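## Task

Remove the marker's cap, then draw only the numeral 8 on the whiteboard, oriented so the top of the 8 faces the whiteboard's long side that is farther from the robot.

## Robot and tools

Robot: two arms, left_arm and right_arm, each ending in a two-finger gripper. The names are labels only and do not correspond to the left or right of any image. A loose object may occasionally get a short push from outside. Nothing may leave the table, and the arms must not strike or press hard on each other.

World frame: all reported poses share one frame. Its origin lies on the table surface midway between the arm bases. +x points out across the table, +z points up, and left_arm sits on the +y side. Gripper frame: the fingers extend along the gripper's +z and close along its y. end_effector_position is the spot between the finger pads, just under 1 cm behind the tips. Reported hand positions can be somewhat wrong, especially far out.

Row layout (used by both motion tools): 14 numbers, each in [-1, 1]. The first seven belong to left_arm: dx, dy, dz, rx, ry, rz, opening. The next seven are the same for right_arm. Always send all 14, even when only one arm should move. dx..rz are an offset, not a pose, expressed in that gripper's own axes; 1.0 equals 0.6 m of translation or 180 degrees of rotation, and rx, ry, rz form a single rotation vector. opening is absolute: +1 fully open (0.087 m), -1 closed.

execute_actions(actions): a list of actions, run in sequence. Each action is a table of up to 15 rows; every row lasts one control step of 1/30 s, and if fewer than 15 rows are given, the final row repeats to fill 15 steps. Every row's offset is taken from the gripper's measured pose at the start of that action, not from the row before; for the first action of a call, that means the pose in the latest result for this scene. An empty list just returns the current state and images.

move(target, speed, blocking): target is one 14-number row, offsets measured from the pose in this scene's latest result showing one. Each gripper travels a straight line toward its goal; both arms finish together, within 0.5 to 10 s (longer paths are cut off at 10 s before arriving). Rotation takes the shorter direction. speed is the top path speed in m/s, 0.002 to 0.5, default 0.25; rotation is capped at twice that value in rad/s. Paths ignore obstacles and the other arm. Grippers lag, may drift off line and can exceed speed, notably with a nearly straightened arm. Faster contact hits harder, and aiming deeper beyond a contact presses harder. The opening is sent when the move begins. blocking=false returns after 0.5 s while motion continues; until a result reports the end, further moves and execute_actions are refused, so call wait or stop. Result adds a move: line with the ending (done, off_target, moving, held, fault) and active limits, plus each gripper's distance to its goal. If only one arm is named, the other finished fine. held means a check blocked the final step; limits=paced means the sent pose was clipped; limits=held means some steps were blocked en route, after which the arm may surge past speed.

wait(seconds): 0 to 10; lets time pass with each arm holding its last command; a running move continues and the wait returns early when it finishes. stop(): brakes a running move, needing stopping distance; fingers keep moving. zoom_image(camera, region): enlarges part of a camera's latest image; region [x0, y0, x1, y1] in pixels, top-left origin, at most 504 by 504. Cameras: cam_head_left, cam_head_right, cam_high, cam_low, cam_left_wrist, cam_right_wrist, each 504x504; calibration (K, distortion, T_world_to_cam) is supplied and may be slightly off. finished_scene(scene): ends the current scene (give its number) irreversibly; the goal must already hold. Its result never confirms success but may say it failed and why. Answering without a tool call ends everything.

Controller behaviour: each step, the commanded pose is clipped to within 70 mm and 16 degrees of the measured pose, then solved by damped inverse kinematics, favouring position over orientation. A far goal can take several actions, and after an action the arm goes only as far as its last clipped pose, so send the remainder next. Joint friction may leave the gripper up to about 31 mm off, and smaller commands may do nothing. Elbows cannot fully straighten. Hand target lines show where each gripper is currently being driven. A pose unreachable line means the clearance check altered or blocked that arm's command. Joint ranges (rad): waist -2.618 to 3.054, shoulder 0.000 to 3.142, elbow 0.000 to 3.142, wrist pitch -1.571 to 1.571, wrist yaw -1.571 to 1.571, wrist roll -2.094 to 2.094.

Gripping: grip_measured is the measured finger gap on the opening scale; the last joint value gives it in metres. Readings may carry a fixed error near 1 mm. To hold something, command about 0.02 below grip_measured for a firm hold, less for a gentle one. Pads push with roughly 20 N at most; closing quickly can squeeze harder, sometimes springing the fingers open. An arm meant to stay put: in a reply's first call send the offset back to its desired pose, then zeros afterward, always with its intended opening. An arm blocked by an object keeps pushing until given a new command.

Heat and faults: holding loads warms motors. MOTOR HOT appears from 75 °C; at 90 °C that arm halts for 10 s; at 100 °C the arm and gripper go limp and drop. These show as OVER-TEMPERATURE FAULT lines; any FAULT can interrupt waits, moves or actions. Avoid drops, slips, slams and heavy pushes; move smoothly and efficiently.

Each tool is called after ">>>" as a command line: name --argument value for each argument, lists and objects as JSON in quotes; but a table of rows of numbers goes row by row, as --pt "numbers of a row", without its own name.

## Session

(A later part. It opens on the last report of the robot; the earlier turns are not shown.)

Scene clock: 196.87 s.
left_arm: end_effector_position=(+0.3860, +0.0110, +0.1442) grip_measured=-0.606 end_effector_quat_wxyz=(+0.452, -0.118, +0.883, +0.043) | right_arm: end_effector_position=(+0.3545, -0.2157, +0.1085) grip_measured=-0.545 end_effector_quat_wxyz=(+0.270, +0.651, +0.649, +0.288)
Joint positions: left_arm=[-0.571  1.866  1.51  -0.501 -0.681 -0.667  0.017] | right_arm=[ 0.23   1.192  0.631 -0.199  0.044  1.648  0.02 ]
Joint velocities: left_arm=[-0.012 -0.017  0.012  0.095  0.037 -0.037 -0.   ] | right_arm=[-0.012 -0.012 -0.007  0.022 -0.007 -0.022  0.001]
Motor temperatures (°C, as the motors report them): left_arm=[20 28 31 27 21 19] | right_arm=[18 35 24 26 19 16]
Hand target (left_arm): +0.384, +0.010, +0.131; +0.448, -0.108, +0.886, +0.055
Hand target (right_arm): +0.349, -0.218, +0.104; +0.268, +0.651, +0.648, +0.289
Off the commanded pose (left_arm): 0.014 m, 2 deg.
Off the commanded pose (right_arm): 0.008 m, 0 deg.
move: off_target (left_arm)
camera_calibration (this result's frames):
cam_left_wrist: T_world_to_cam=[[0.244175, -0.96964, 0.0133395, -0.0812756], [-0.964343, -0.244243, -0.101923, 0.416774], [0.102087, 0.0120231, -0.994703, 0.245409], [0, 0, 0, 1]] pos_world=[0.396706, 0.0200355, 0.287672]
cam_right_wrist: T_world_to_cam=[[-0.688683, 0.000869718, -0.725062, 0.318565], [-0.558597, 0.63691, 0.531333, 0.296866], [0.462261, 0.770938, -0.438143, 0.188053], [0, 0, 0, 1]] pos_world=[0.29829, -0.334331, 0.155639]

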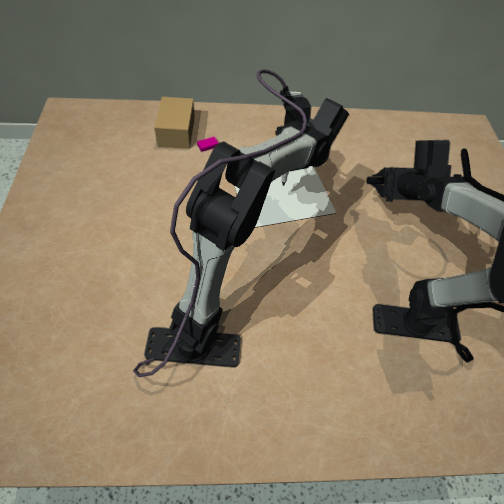

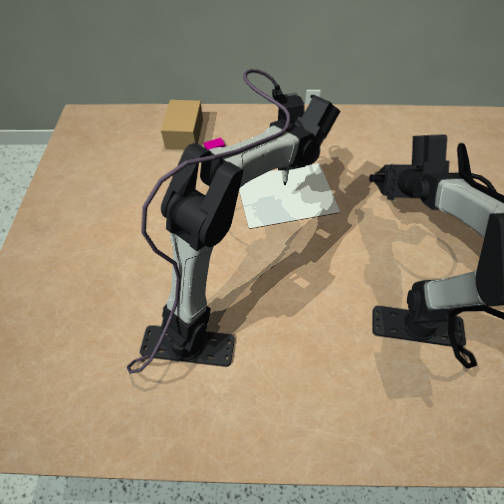

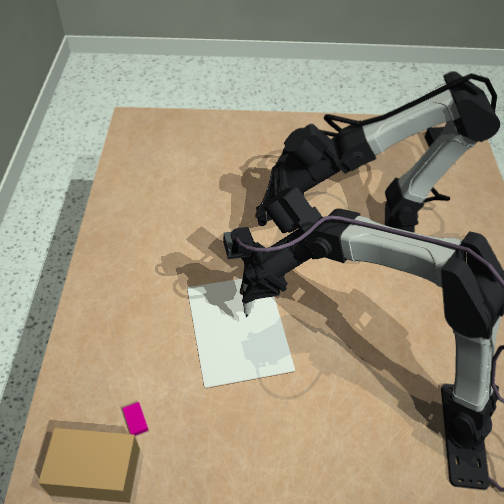

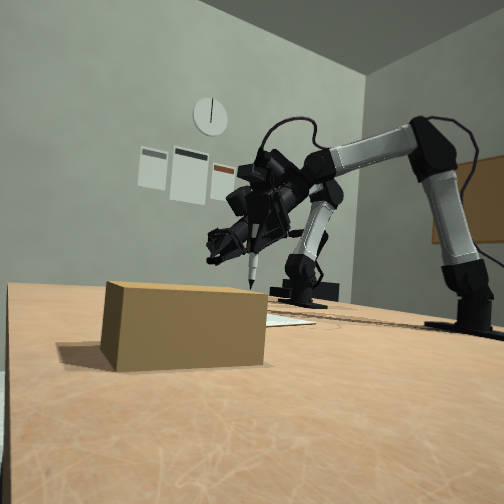

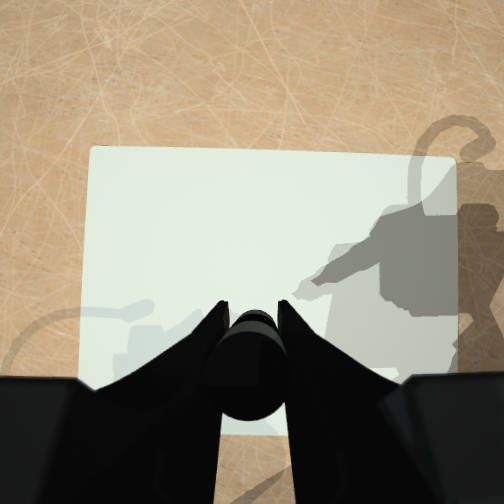

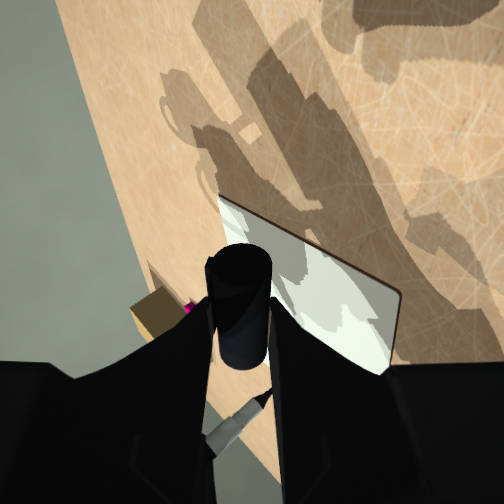

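>>> move --target '[0.068,-0.005,0.07,0,0.01,0,-0.66,0,0,0,0,0,0,-0.6]' --speed 0.05

>>> zoom_image --camera "cam_high" --region '[170, 260, 310, 400]'

Scene clock: 205.17 s.
left_arm: end_effector_position=(+0.3960, +0.0060, +0.1022) grip_measured=-0.606 end_effector_quat_wxyz=(+0.448, -0.119, +0.885, +0.038) | right_arm: end_effector_position=(+0.3546, -0.2157, +0.1086) grip_measured=-0.545 end_effector_quat_wxyz=(+0.270, +0.651, +0.649, +0.289)
Joint positions: left_arm=[-0.56   1.935  1.438 -0.359 -0.662 -0.665  0.017] | right_arm=[ 0.23   1.192  0.631 -0.199  0.043  1.648  0.02 ]
Joint velocities: left_arm=[-0.027  0.002  0.002 -0.095 -0.022 -0.022  0.   ] | right_arm=[-0.007 -0.007  0.002 -0.037 -0.007 -0.037 -0.   ]
Motor temperatures (°C, as the motors report them): left_arm=[20 28 30 27 21 19] | right_arm=[18 33 24 26 19 16]
Hand target (left_arm): +0.396, +0.009, +0.087; +0.438, -0.119, +0.890, +0.041
Hand target (right_arm): +0.354, -0.216, +0.108; +0.269, +0.651, +0.649, +0.288
Off the commanded pose (left_arm): 0.016 m, 1 deg.
Off the commanded pose (right_arm): 0.000 m, 0 deg.
move: off_target (left_arm)
camera_calibration (this result's frames):
cam_left_wrist: T_world_to_cam=[[0.241006, -0.970286, 0.021482, -0.087588], [-0.965995, -0.241958, -0.0911597, 0.42046], [0.0936487, 0.00121853, -0.995605, 0.206134], [0, 0, 0, 1]] pos_world=[0.407967, 0.016497, 0.245438]
cam_right_wrist: T_world_to_cam=[[-0.688425, 0.000894448, -0.725307, 0.318597], [-0.558962, 0.636598, 0.531324, 0.296869], [0.462204, 0.771196, -0.43775, 0.188042], [0, 0, 0, 1]] pos_world=[0.298355, -0.334289, 0.155663]

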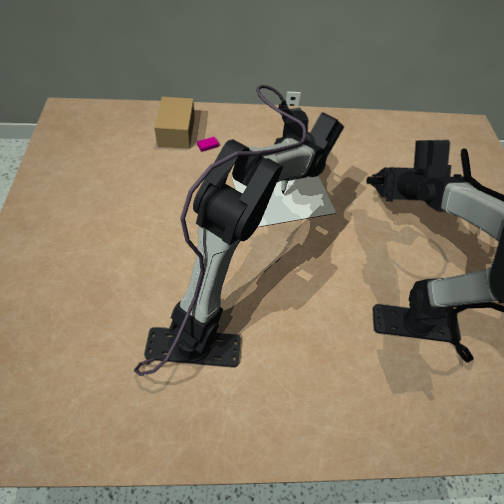

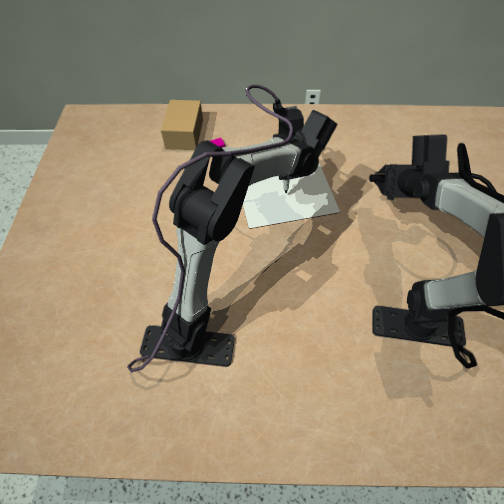

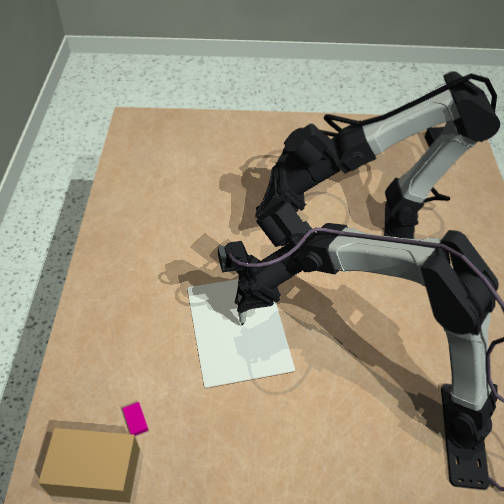

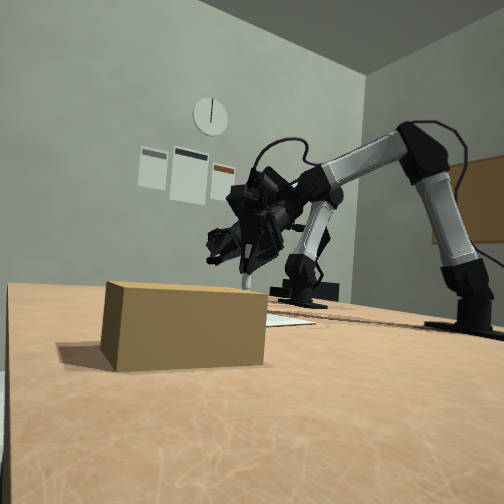

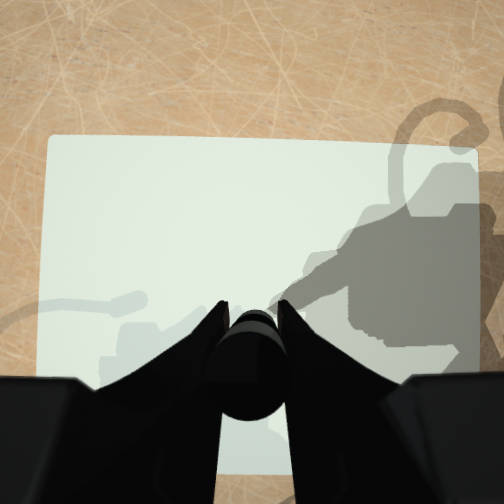

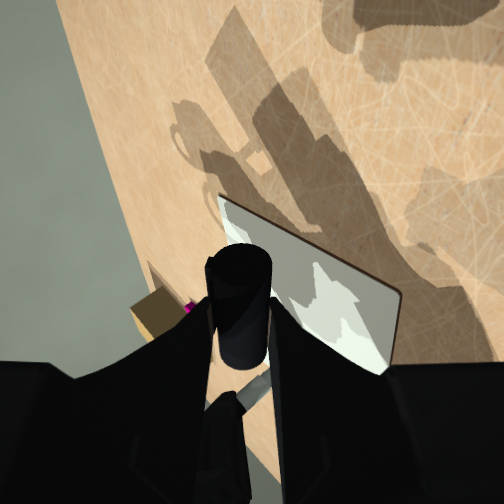

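Region (170, 260, 310, 400) of cam_high's 504x504 image, scaled by 3.600, with more detail than that image has.

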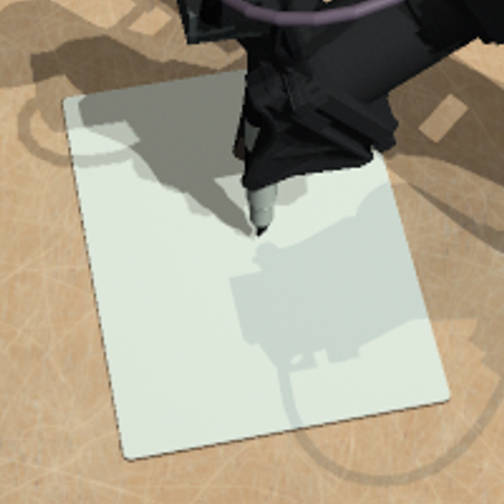

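>>> move --target '[0.054,0,0.04,0,0.008,0,-0.66,0,0,0,0,0,0,-0.6]' --speed 0.03

>>> zoom_image --camera "cam_high" --region '[170, 260, 310, 400]'

Scene clock: 210.43 s.
left_arm: end_effector_position=(+0.4011, +0.0026, +0.0901) grip_measured=-0.606 end_effector_quat_wxyz=(+0.458, -0.124, +0.880, +0.029) | right_arm: end_effector_position=(+0.3546, -0.2157, +0.1086) grip_measured=-0.545 end_effector_quat_wxyz=(+0.270, +0.651, +0.649, +0.289)
Joint positions: left_arm=[-0.56   1.954  1.398 -0.269 -0.665 -0.666  0.017] | right_arm=[ 0.23   1.192  0.631 -0.199  0.043  1.648  0.02 ]
Joint velocities: left_arm=[-0.012 -0.012 -0.012 -0.022 -0.022 -0.007  0.   ] | right_arm=[ 0.017 -0.002  0.002 -0.051 -0.007 -0.007 -0.   ]
Motor temperatures (°C, as the motors report them): left_arm=[20 28 30 27 21 19] | right_arm=[18 33 25 26 19 16]
Hand target (left_arm): +0.395, +0.005, +0.063; +0.437, -0.120, +0.891, +0.037
Hand target (right_arm): +0.355, -0.216, +0.109; +0.270, +0.651, +0.649, +0.289
Off the commanded pose (left_arm): 0.029 m, 3 deg.
Off the commanded pose (right_arm): 0.000 m, 0 deg.
move: off_target (left_arm)
camera_calibration (this result's frames):
cam_left_wrist: T_world_to_cam=[[0.242743, -0.969031, 0.0453328, -0.094708], [-0.962737, -0.246383, -0.111501, 0.423961], [0.119217, -0.0165774, -0.99273, 0.183127], [0, 0, 0, 1]] pos_world=[0.409321, 0.0157176, 0.233361]
cam_right_wrist: T_world_to_cam=[[-0.688425, 0.000894448, -0.725307, 0.318597], [-0.558962, 0.636598, 0.531324, 0.296869], [0.462204, 0.771196, -0.43775, 0.188042], [0, 0, 0, 1]] pos_world=[0.298355, -0.334289, 0.155663]

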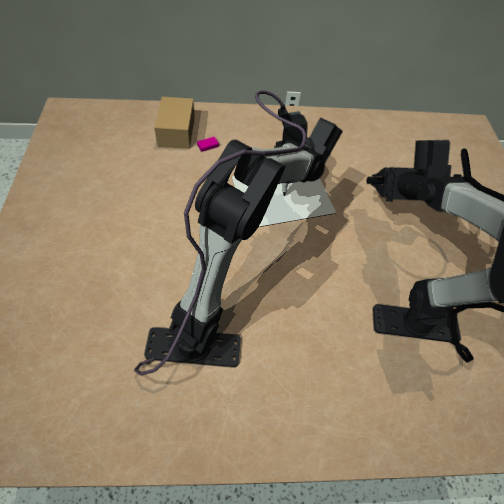

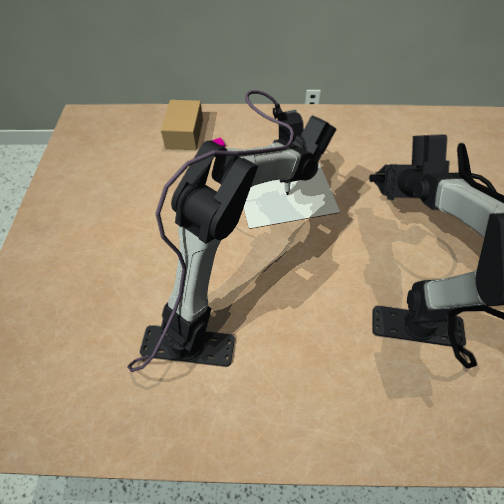

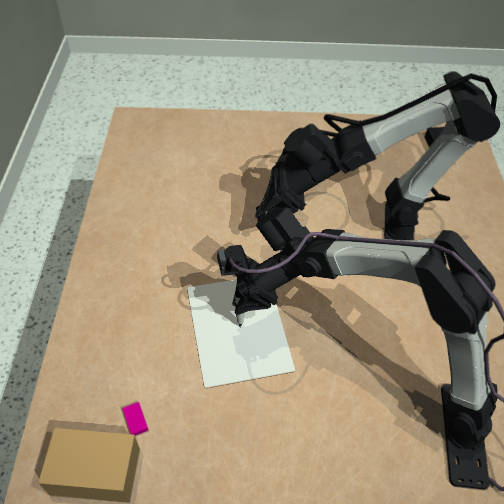

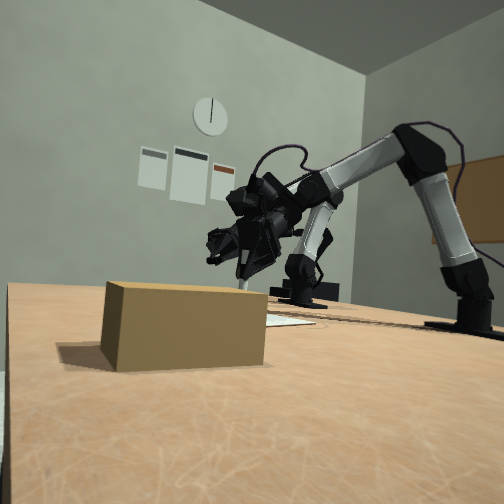

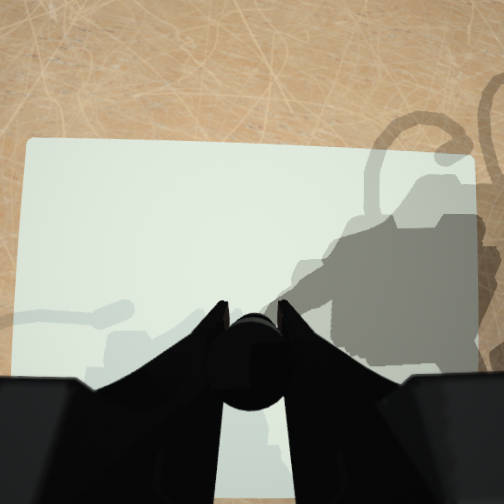

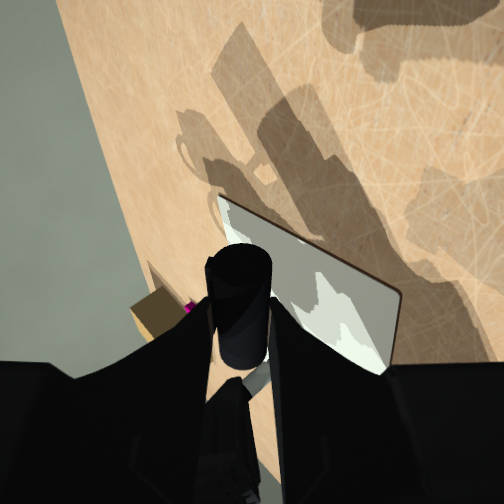

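Region (170, 260, 310, 400) of cam_high's 504x504 image, scaled by 3.600, with more detail than that image has.

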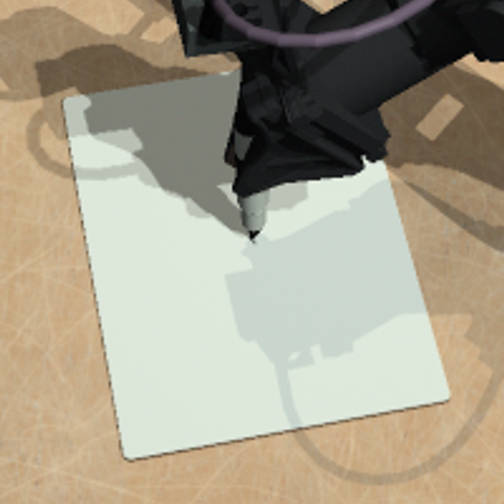

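>>> execute_actions --actions '[[[0.016,0.012,0.021,-0.006,0.008,0.009,-0.66,0,0,0,0,0,0,-0.6],[0.014,0.018,0.024,-0.006,0.008,0.009,-0.66,0,0,0,0,0,0,-0.6],[0.012,0.024,0.027,-0.006,0.008,0.009,-0.66,0,0,0,0,0,0,-0.6],[0.010,0.030,0.030,-0.006,0.008,0.009,-0.66,0,0,0,0,0,0,-0.6],[0.008,0.036,0.033,-0.006,0.008,0.009,-0.66,0,0,0,0,0,0,-0.6],[0.006,0.042,0.036,-0.006,0.008,0.009,-0.66,0,0,0,0,0,0,-0.6],[0.004,0.048,0.039,-0.006,0.008,0.009,-0.66,0,0,0,0,0,0,-0.6]]]'

>>> zoom_image --camera "cam_high" --region '[170, 260, 310, 400]'

Scene clock: 219.63 s.
left_arm: end_effector_position=(+0.4204, +0.0270, +0.0896) grip_measured=-0.605 end_effector_quat_wxyz=(+0.466, -0.132, +0.875, +0.031) | right_arm: end_effector_position=(+0.3546, -0.2157, +0.1086) grip_measured=-0.545 end_effector_quat_wxyz=(+0.270, +0.651, +0.649, +0.289)
Joint positions: left_arm=[-0.49   1.954  1.376 -0.198 -0.633 -0.61   0.017] | right_arm=[ 0.23   1.192  0.631 -0.199  0.043  1.648  0.02 ]
Joint velocities: left_arm=[ 0.007 -0.027 -0.017 -0.007  0.022  0.007 -0.001] | right_arm=[ 0.002 -0.007  0.007  0.081  0.007 -0.037  0.   ]
Motor temperatures (°C, as the motors report them): left_arm=[20 28 29 28 21 19] | right_arm=[18 31 25 27 19 16]
Hand target (left_arm): +0.411, +0.034, +0.073; +0.445, -0.117, +0.887, +0.042
Hand target (right_arm): +0.355, -0.216, +0.109; +0.270, +0.651, +0.649, +0.289
Off the commanded pose (left_arm): 0.020 m, 3 deg.
Off the commanded pose (right_arm): 0.000 m, 0 deg.
camera_calibration (this result's frames):
cam_left_wrist: T_world_to_cam=[[0.257538, -0.964879, 0.0517848, -0.0826518], [-0.956521, -0.262167, -0.12781, 0.447748], [0.136898, -0.0166173, -0.990446, 0.173064], [0, 0, 0, 1]] pos_world=[0.425875, 0.0405117, 0.232917]
cam_right_wrist: T_world_to_cam=[[-0.688425, 0.000894448, -0.725307, 0.318597], [-0.558962, 0.636598, 0.531324, 0.296869], [0.462204, 0.771196, -0.43775, 0.188042], [0, 0, 0, 1]] pos_world=[0.298355, -0.334289, 0.155663]

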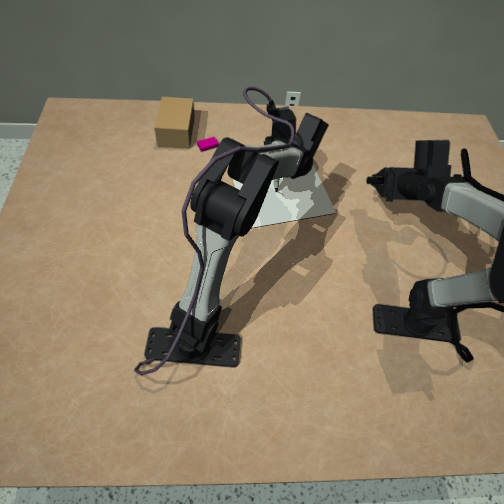

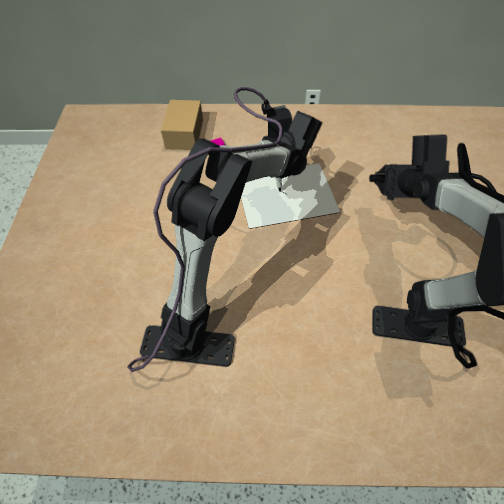

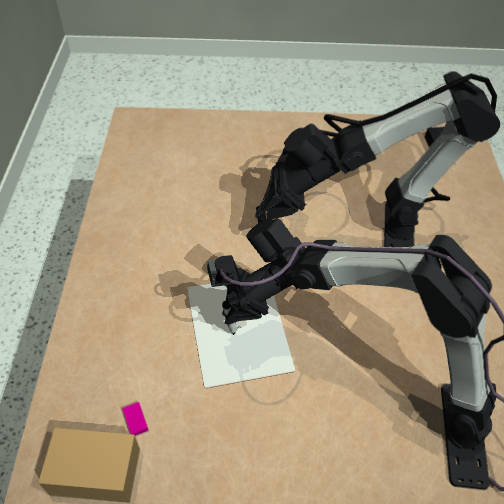

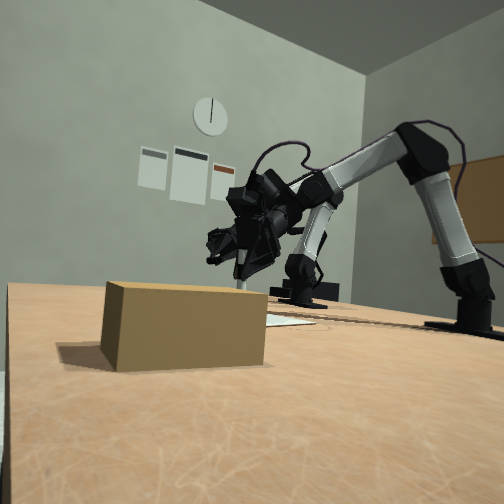

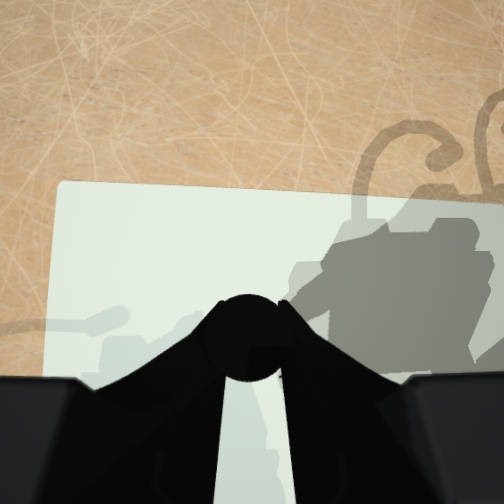

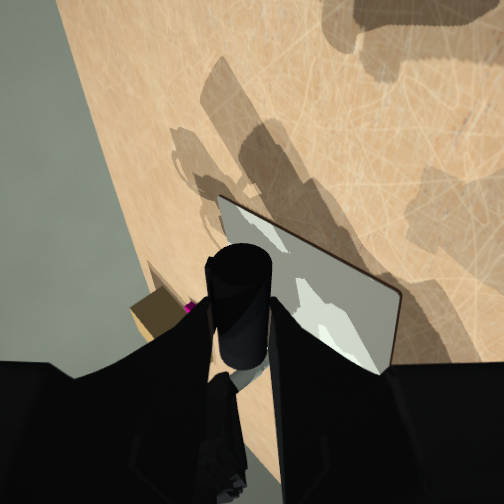

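Region (170, 260, 310, 400) of cam_high's 504x504 image, scaled by 3.600, with more detail than that image has.

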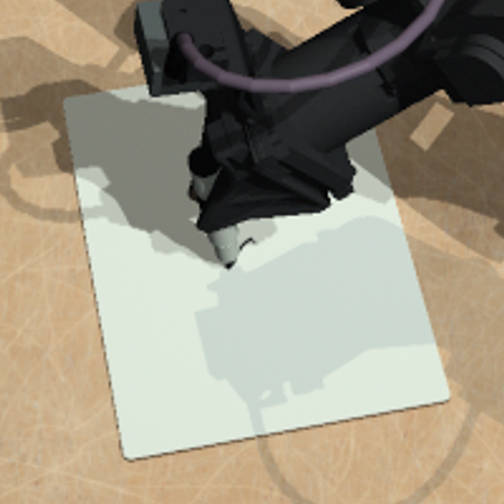

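>>> execute_actions --actions '[[[0.011,0.012,0.014,-0.005,0.007,0.008,-0.7,0,0,0,0,0,0,-0.6],[0.009,0.014,0.017,-0.005,0.007,0.008,-0.7,0,0,0,0,0,0,-0.6],[0.007,0.016,0.020,-0.005,0.007,0.008,-0.7,0,0,0,0,0,0,-0.6],[0.005,0.018,0.023,-0.005,0.007,0.008,-0.7,0,0,0,0,0,0,-0.6],[0.003,0.019,0.026,-0.005,0.007,0.008,-0.7,0,0,0,0,0,0,-0.6],[0.001,0.02,0.029,-0.005,0.007,0.008,-0.7,0,0,0,0,0,0,-0.6],[-0.001,0.02,0.032,-0.005,0.007,0.008,-0.7,0,0,0,0,0,0,-0.6],[-0.003,0.019,0.035,-0.005,0.007,0.008,-0.7,0,0,0,0,0,0,-0.6],[-0.005,0.018,0.038,-0.005,0.007,0.008,-0.7,0,0,0,0,0,0,-0.6],[-0.007,0.016,0.041,-0.005,0.007,0.008,-0.7,0,0,0,0,0,0,-0.6],[-0.009,0.014,0.044,-0.005,0.007,0.008,-0.7,0,0,0,0,0,0,-0.6]]]'

>>> zoom_image --camera "cam_high" --region '[170, 260, 310, 400]'

Scene clock: 229.73 s.
left_arm: end_effector_position=(+0.4410, +0.0411, +0.0912) grip_measured=-0.605 end_effector_quat_wxyz=(+0.468, -0.136, +0.872, +0.037) | right_arm: end_effector_position=(+0.3546, -0.2157, +0.1086) grip_measured=-0.545 end_effector_quat_wxyz=(+0.270, +0.651, +0.649, +0.289)
Joint positions: left_arm=[-0.441  1.99   1.427 -0.189 -0.614 -0.57   0.017] | right_arm=[ 0.23   1.192  0.631 -0.199  0.043  1.648  0.02 ]
Joint velocities: left_arm=[ 0.022  0.032  0.032 -0.095  0.007  0.066  0.001] | right_arm=[-0.002 -0.002  0.012  0.007  0.007 -0.066  0.001]
Motor temperatures (°C, as the motors report them): left_arm=[20 30 29 28 21 19] | right_arm=[18 30 25 27 19 16]
Hand target (left_arm): +0.442, +0.041, +0.079; +0.455, -0.125, +0.881, +0.042
Hand target (right_arm): +0.355, -0.216, +0.109; +0.270, +0.651, +0.649, +0.289
Off the commanded pose (left_arm): 0.013 m, 2 deg.
Off the commanded pose (right_arm): 0.000 m, 0 deg.
camera_calibration (this result's frames):
cam_left_wrist: T_world_to_cam=[[0.2693, -0.962035, 0.0443311, -0.0790645], [-0.95256, -0.27286, -0.134822, 0.470704], [0.1418, -0.00592035, -0.989878, 0.16945], [0, 0, 0, 1]] pos_world=[0.445637, 0.0533767, 0.234701]
cam_right_wrist: T_world_to_cam=[[-0.688425, 0.000894448, -0.725307, 0.318597], [-0.558962, 0.636598, 0.531324, 0.296869], [0.462204, 0.771196, -0.43775, 0.188042], [0, 0, 0, 1]] pos_world=[0.298355, -0.334289, 0.155663]

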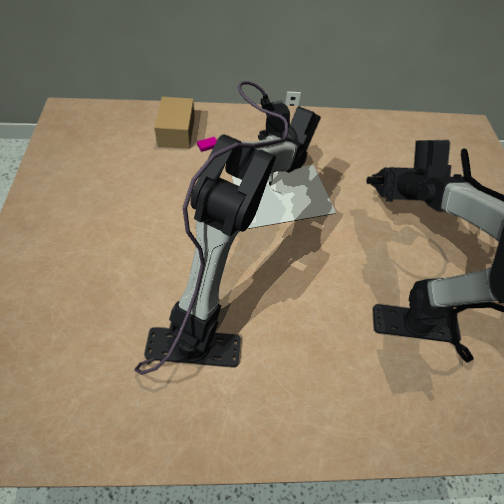

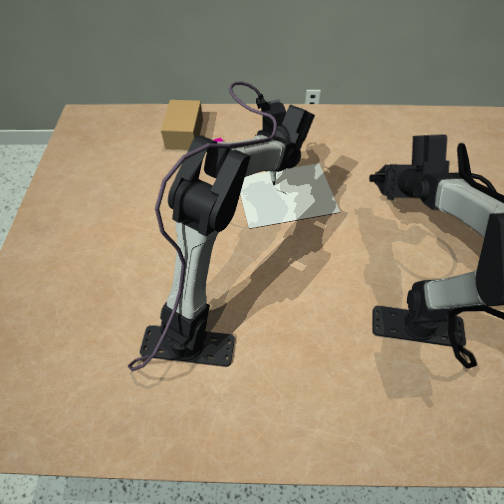

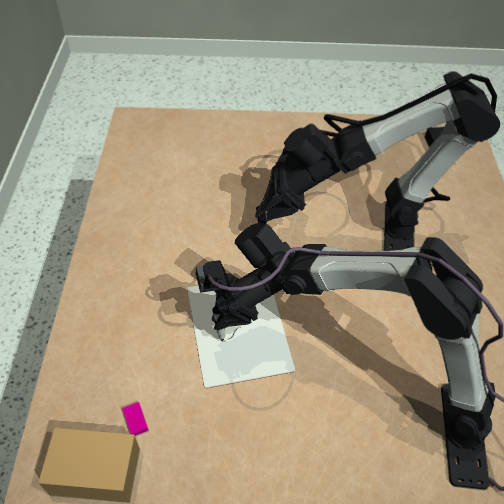

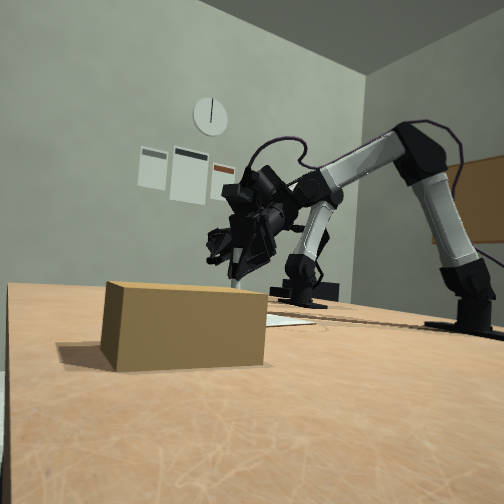

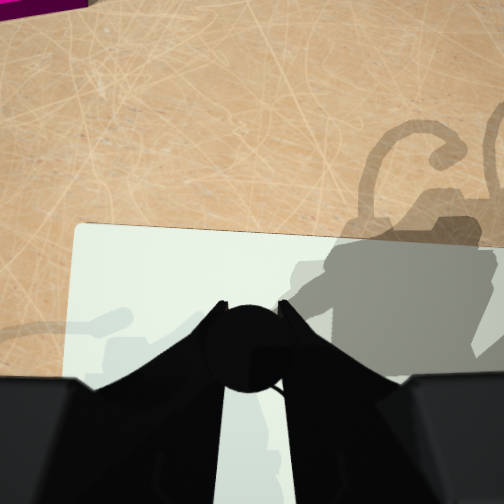

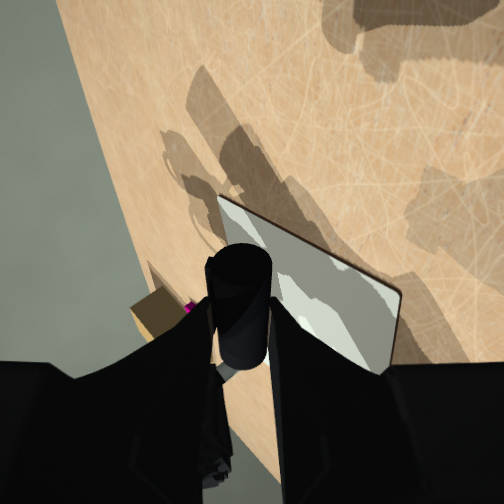

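Region (170, 260, 310, 400) of cam_high's 504x504 image, scaled by 3.600, with more detail than that image has.

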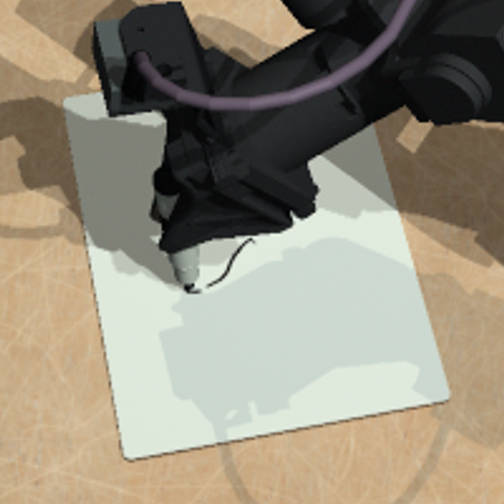

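>>> execute_actions --actions '[[[0.016,-0.001,0.018,-0.005,0.008,0.01,-0.7,0,0,0,0,0,0,-0.6],[0.013,-0.003,0.022,-0.005,0.008,0.01,-0.7,0,0,0,0,0,0,-0.6],[0.011,-0.005,0.026,-0.005,0.008,0.01,-0.7,0,0,0,0,0,0,-0.6],[0.009,-0.008,0.03,-0.005,0.008,0.01,-0.7,0,0,0,0,0,0,-0.6],[0.007,-0.012,0.033,-0.005,0.008,0.01,-0.7,0,0,0,0,0,0,-0.6],[0.005,-0.016,0.036,-0.005,0.008,0.01,-0.7,0,0,0,0,0,0,-0.6],[0.004,-0.021,0.039,-0.005,0.008,0.01,-0.7,0,0,0,0,0,0,-0.6],[0.003,-0.026,0.041,-0.005,0.008,0.01,-0.7,0,0,0,0,0,0,-0.6],[0.002,-0.032,0.043,-0.005,0.008,0.01,-0.7,0,0,0,0,0,0,-0.6],[0.002,-0.038,0.044,-0.005,0.008,0.01,-0.7,0,0,0,0,0,0,-0.6],[0.001,-0.044,0.045,-0.005,0.008,0.01,-0.7,0,0,0,0,0,0,-0.6],[0.001,-0.05,0.045,-0.005,0.008,0.01,-0.7,0,0,0,0,0,0,-0.6]]]'

>>> wait --seconds 0.3

>>> zoom_image --camera "cam_high" --region '[170, 260, 310, 400]'

Scene clock: 240.67 s.
left_arm: end_effector_position=(+0.4777, +0.0197, +0.0926) grip_measured=-0.605 end_effector_quat_wxyz=(+0.476, -0.134, +0.869, +0.033) | right_arm: end_effector_position=(+0.3546, -0.2157, +0.1086) grip_measured=-0.545 end_effector_quat_wxyz=(+0.270, +0.651, +0.649, +0.289)
Joint positions: left_arm=[-0.441  2.135  1.638 -0.232 -0.614 -0.559  0.017] | right_arm=[ 0.23   1.192  0.631 -0.199  0.043  1.648  0.02 ]
Joint velocities: left_arm=[ 0.002  0.061  0.154 -0.198  0.007  0.066 -0.   ] | right_arm=[-0.012 -0.007 -0.007 -0.007 -0.051  0.007 -0.   ]
Motor temperatures (°C, as the motors report them): left_arm=[20 30 30 28 21 19] | right_arm=[18 29 26 27 19 16]
Hand target (left_arm): +0.471, +0.018, +0.078; +0.457, -0.125, +0.879, +0.049
Hand target (right_arm): +0.355, -0.216, +0.109; +0.270, +0.651, +0.649, +0.289
Off the commanded pose (left_arm): 0.017 m, 3 deg.
Off the commanded pose (right_arm): 0.000 m, 0 deg.
camera_calibration (this result's frames):
cam_left_wrist: T_world_to_cam=[[0.262539, -0.963512, 0.052139, -0.107018], [-0.951596, -0.267484, -0.151387, 0.500985], [0.159809, -0.00987031, -0.987099, 0.156724], [0, 0, 0, 1]] pos_world=[0.479786, 0.0324392, 0.236124]
cam_right_wrist: T_world_to_cam=[[-0.688425, 0.000894448, -0.725307, 0.318597], [-0.558962, 0.636598, 0.531324, 0.296869], [0.462204, 0.771196, -0.43775, 0.188042], [0, 0, 0, 1]] pos_world=[0.298355, -0.334289, 0.155663]

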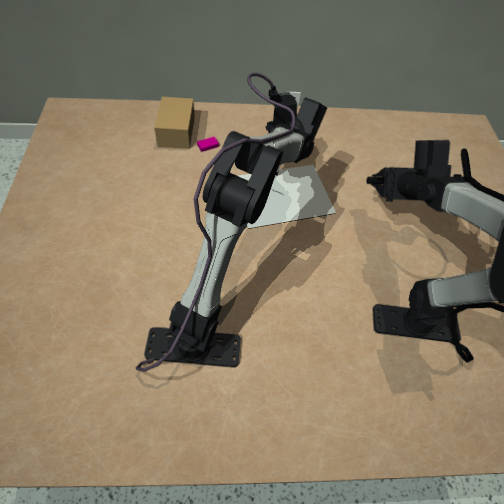

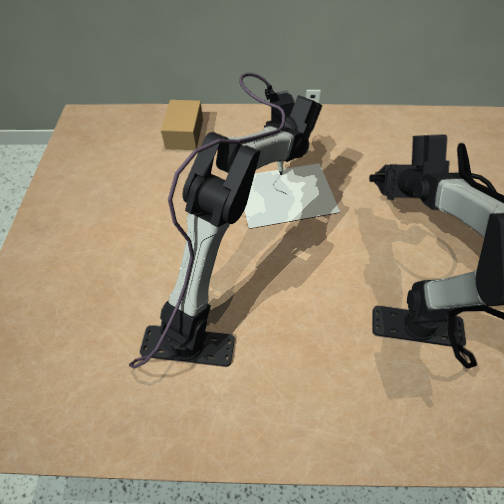

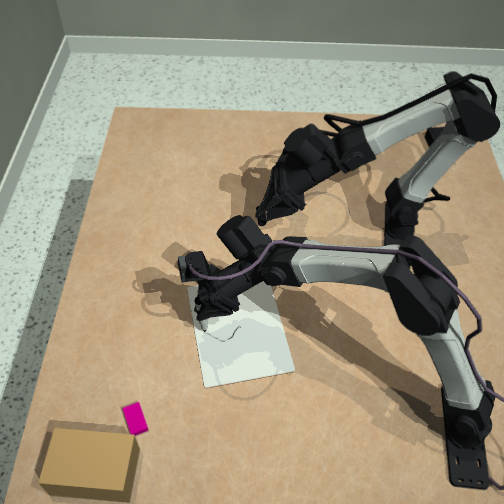

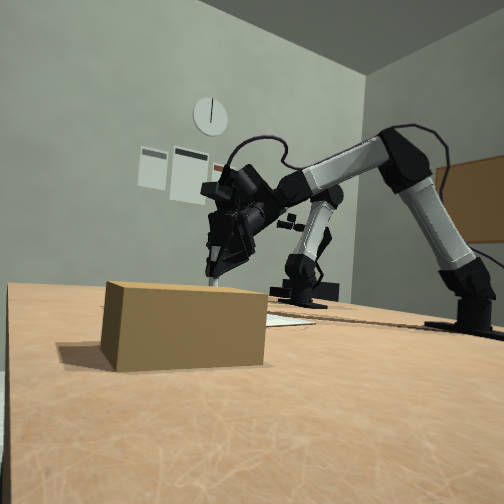

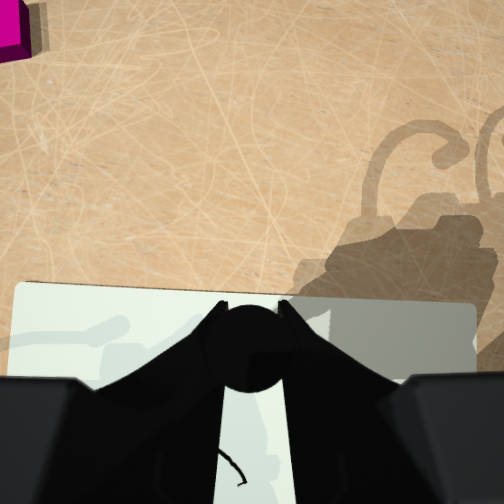

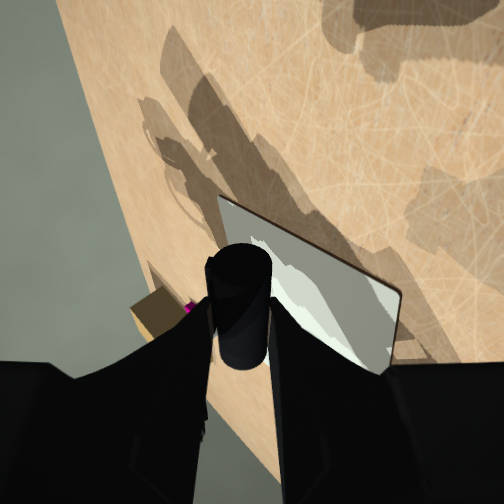

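Scene clock: 240.97 s.
left_arm: end_effector_position=(+0.4764, +0.0191, +0.0926) grip_measured=-0.605 end_effector_quat_wxyz=(+0.473, -0.132, +0.871, +0.035) | right_arm: end_effector_position=(+0.3546, -0.2157, +0.1086) grip_measured=-0.545 end_effector_quat_wxyz=(+0.270, +0.651, +0.649, +0.289)
Joint positions: left_arm=[-0.443  2.137  1.646 -0.248 -0.614 -0.559  0.017] | right_arm=[ 0.23   1.192  0.631 -0.199  0.043  1.648  0.02 ]
Joint velocities: left_arm=[-0.002  0.007 -0.012 -0.051 -0.037  0.022 -0.001] | right_arm=[-0.002  0.007 -0.002 -0.007 -0.037 -0.051 -0.   ]
Motor temperatures (°C, as the motors report them): left_arm=[20 30 30 28 21 19] | right_arm=[18 29 26 27 19 16]
Hand target (left_arm): +0.471, +0.017, +0.078; +0.456, -0.125, +0.880, +0.049
Hand target (right_arm): +0.355, -0.216, +0.109; +0.270, +0.651, +0.649, +0.289
Off the commanded pose (left_arm): 0.016 m, 3 deg.
Off the commanded pose (right_arm): 0.000 m, 0 deg.
wait: 0.30 s; at rest by 0.17 s
camera_calibration (this result's frames):
cam_left_wrist: T_world_to_cam=[[0.261198, -0.964215, 0.0454399, -0.106022], [-0.95326, -0.265065, -0.14504, 0.499732], [0.151894, -0.00543193, -0.988382, 0.160716], [0, 0, 0, 1]] pos_world=[0.479655, 0.0311066, 0.236148]
cam_right_wrist: T_world_to_cam=[[-0.688425, 0.000894448, -0.725307, 0.318597], [-0.558962, 0.636598, 0.531324, 0.296869], [0.462204, 0.771196, -0.43775, 0.188042], [0, 0, 0, 1]] pos_world=[0.298355, -0.334289, 0.155663]

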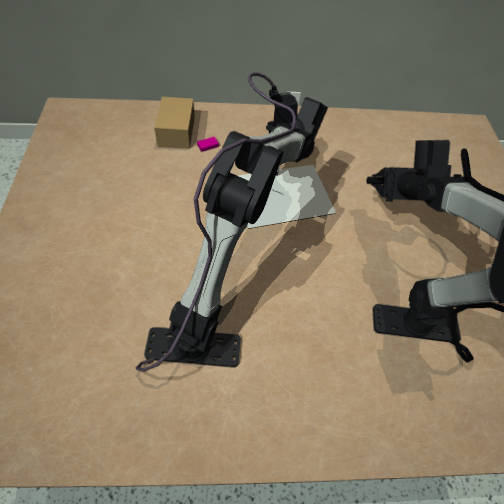

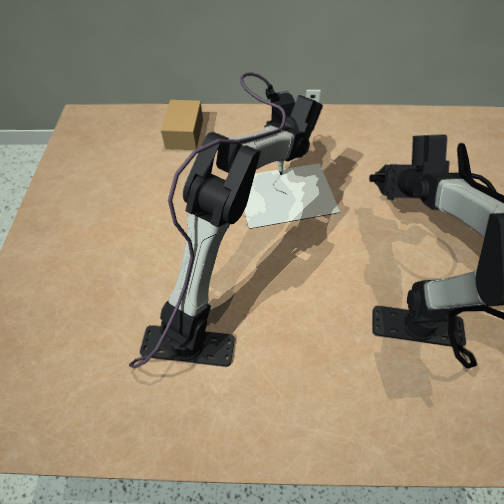

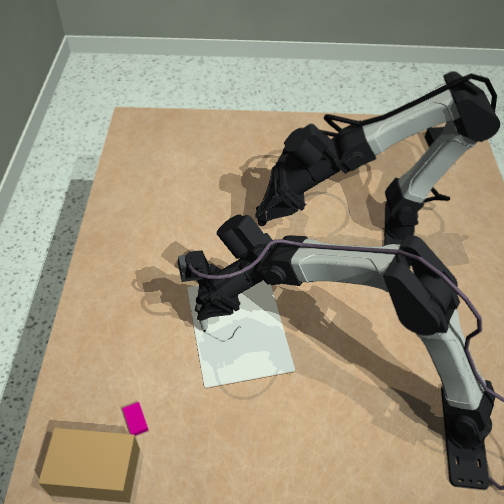

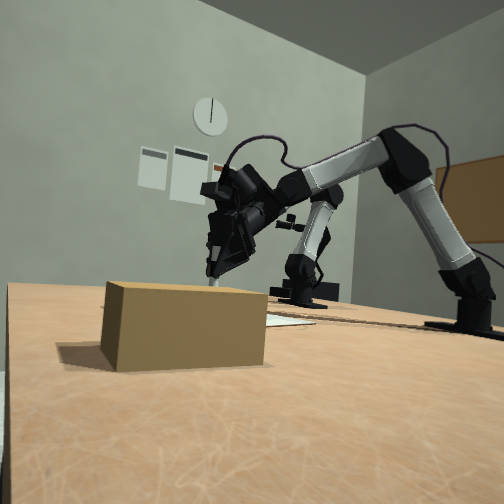

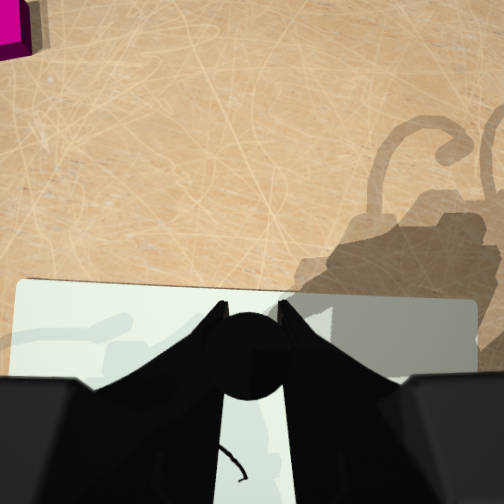

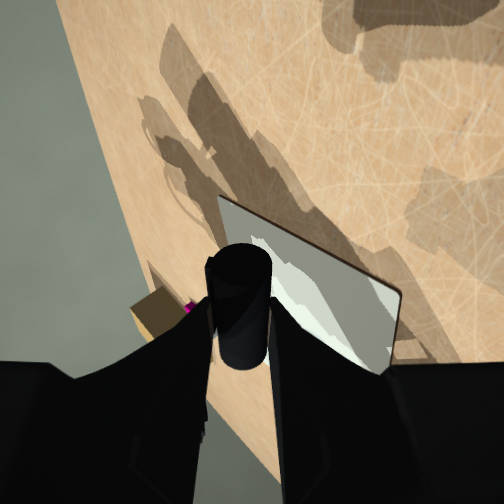

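Region (170, 260, 310, 400) of cam_high's 504x504 image, scaled by 3.600, with more detail than that image has.

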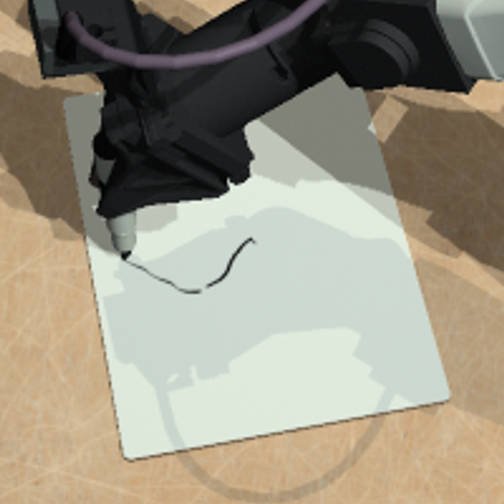

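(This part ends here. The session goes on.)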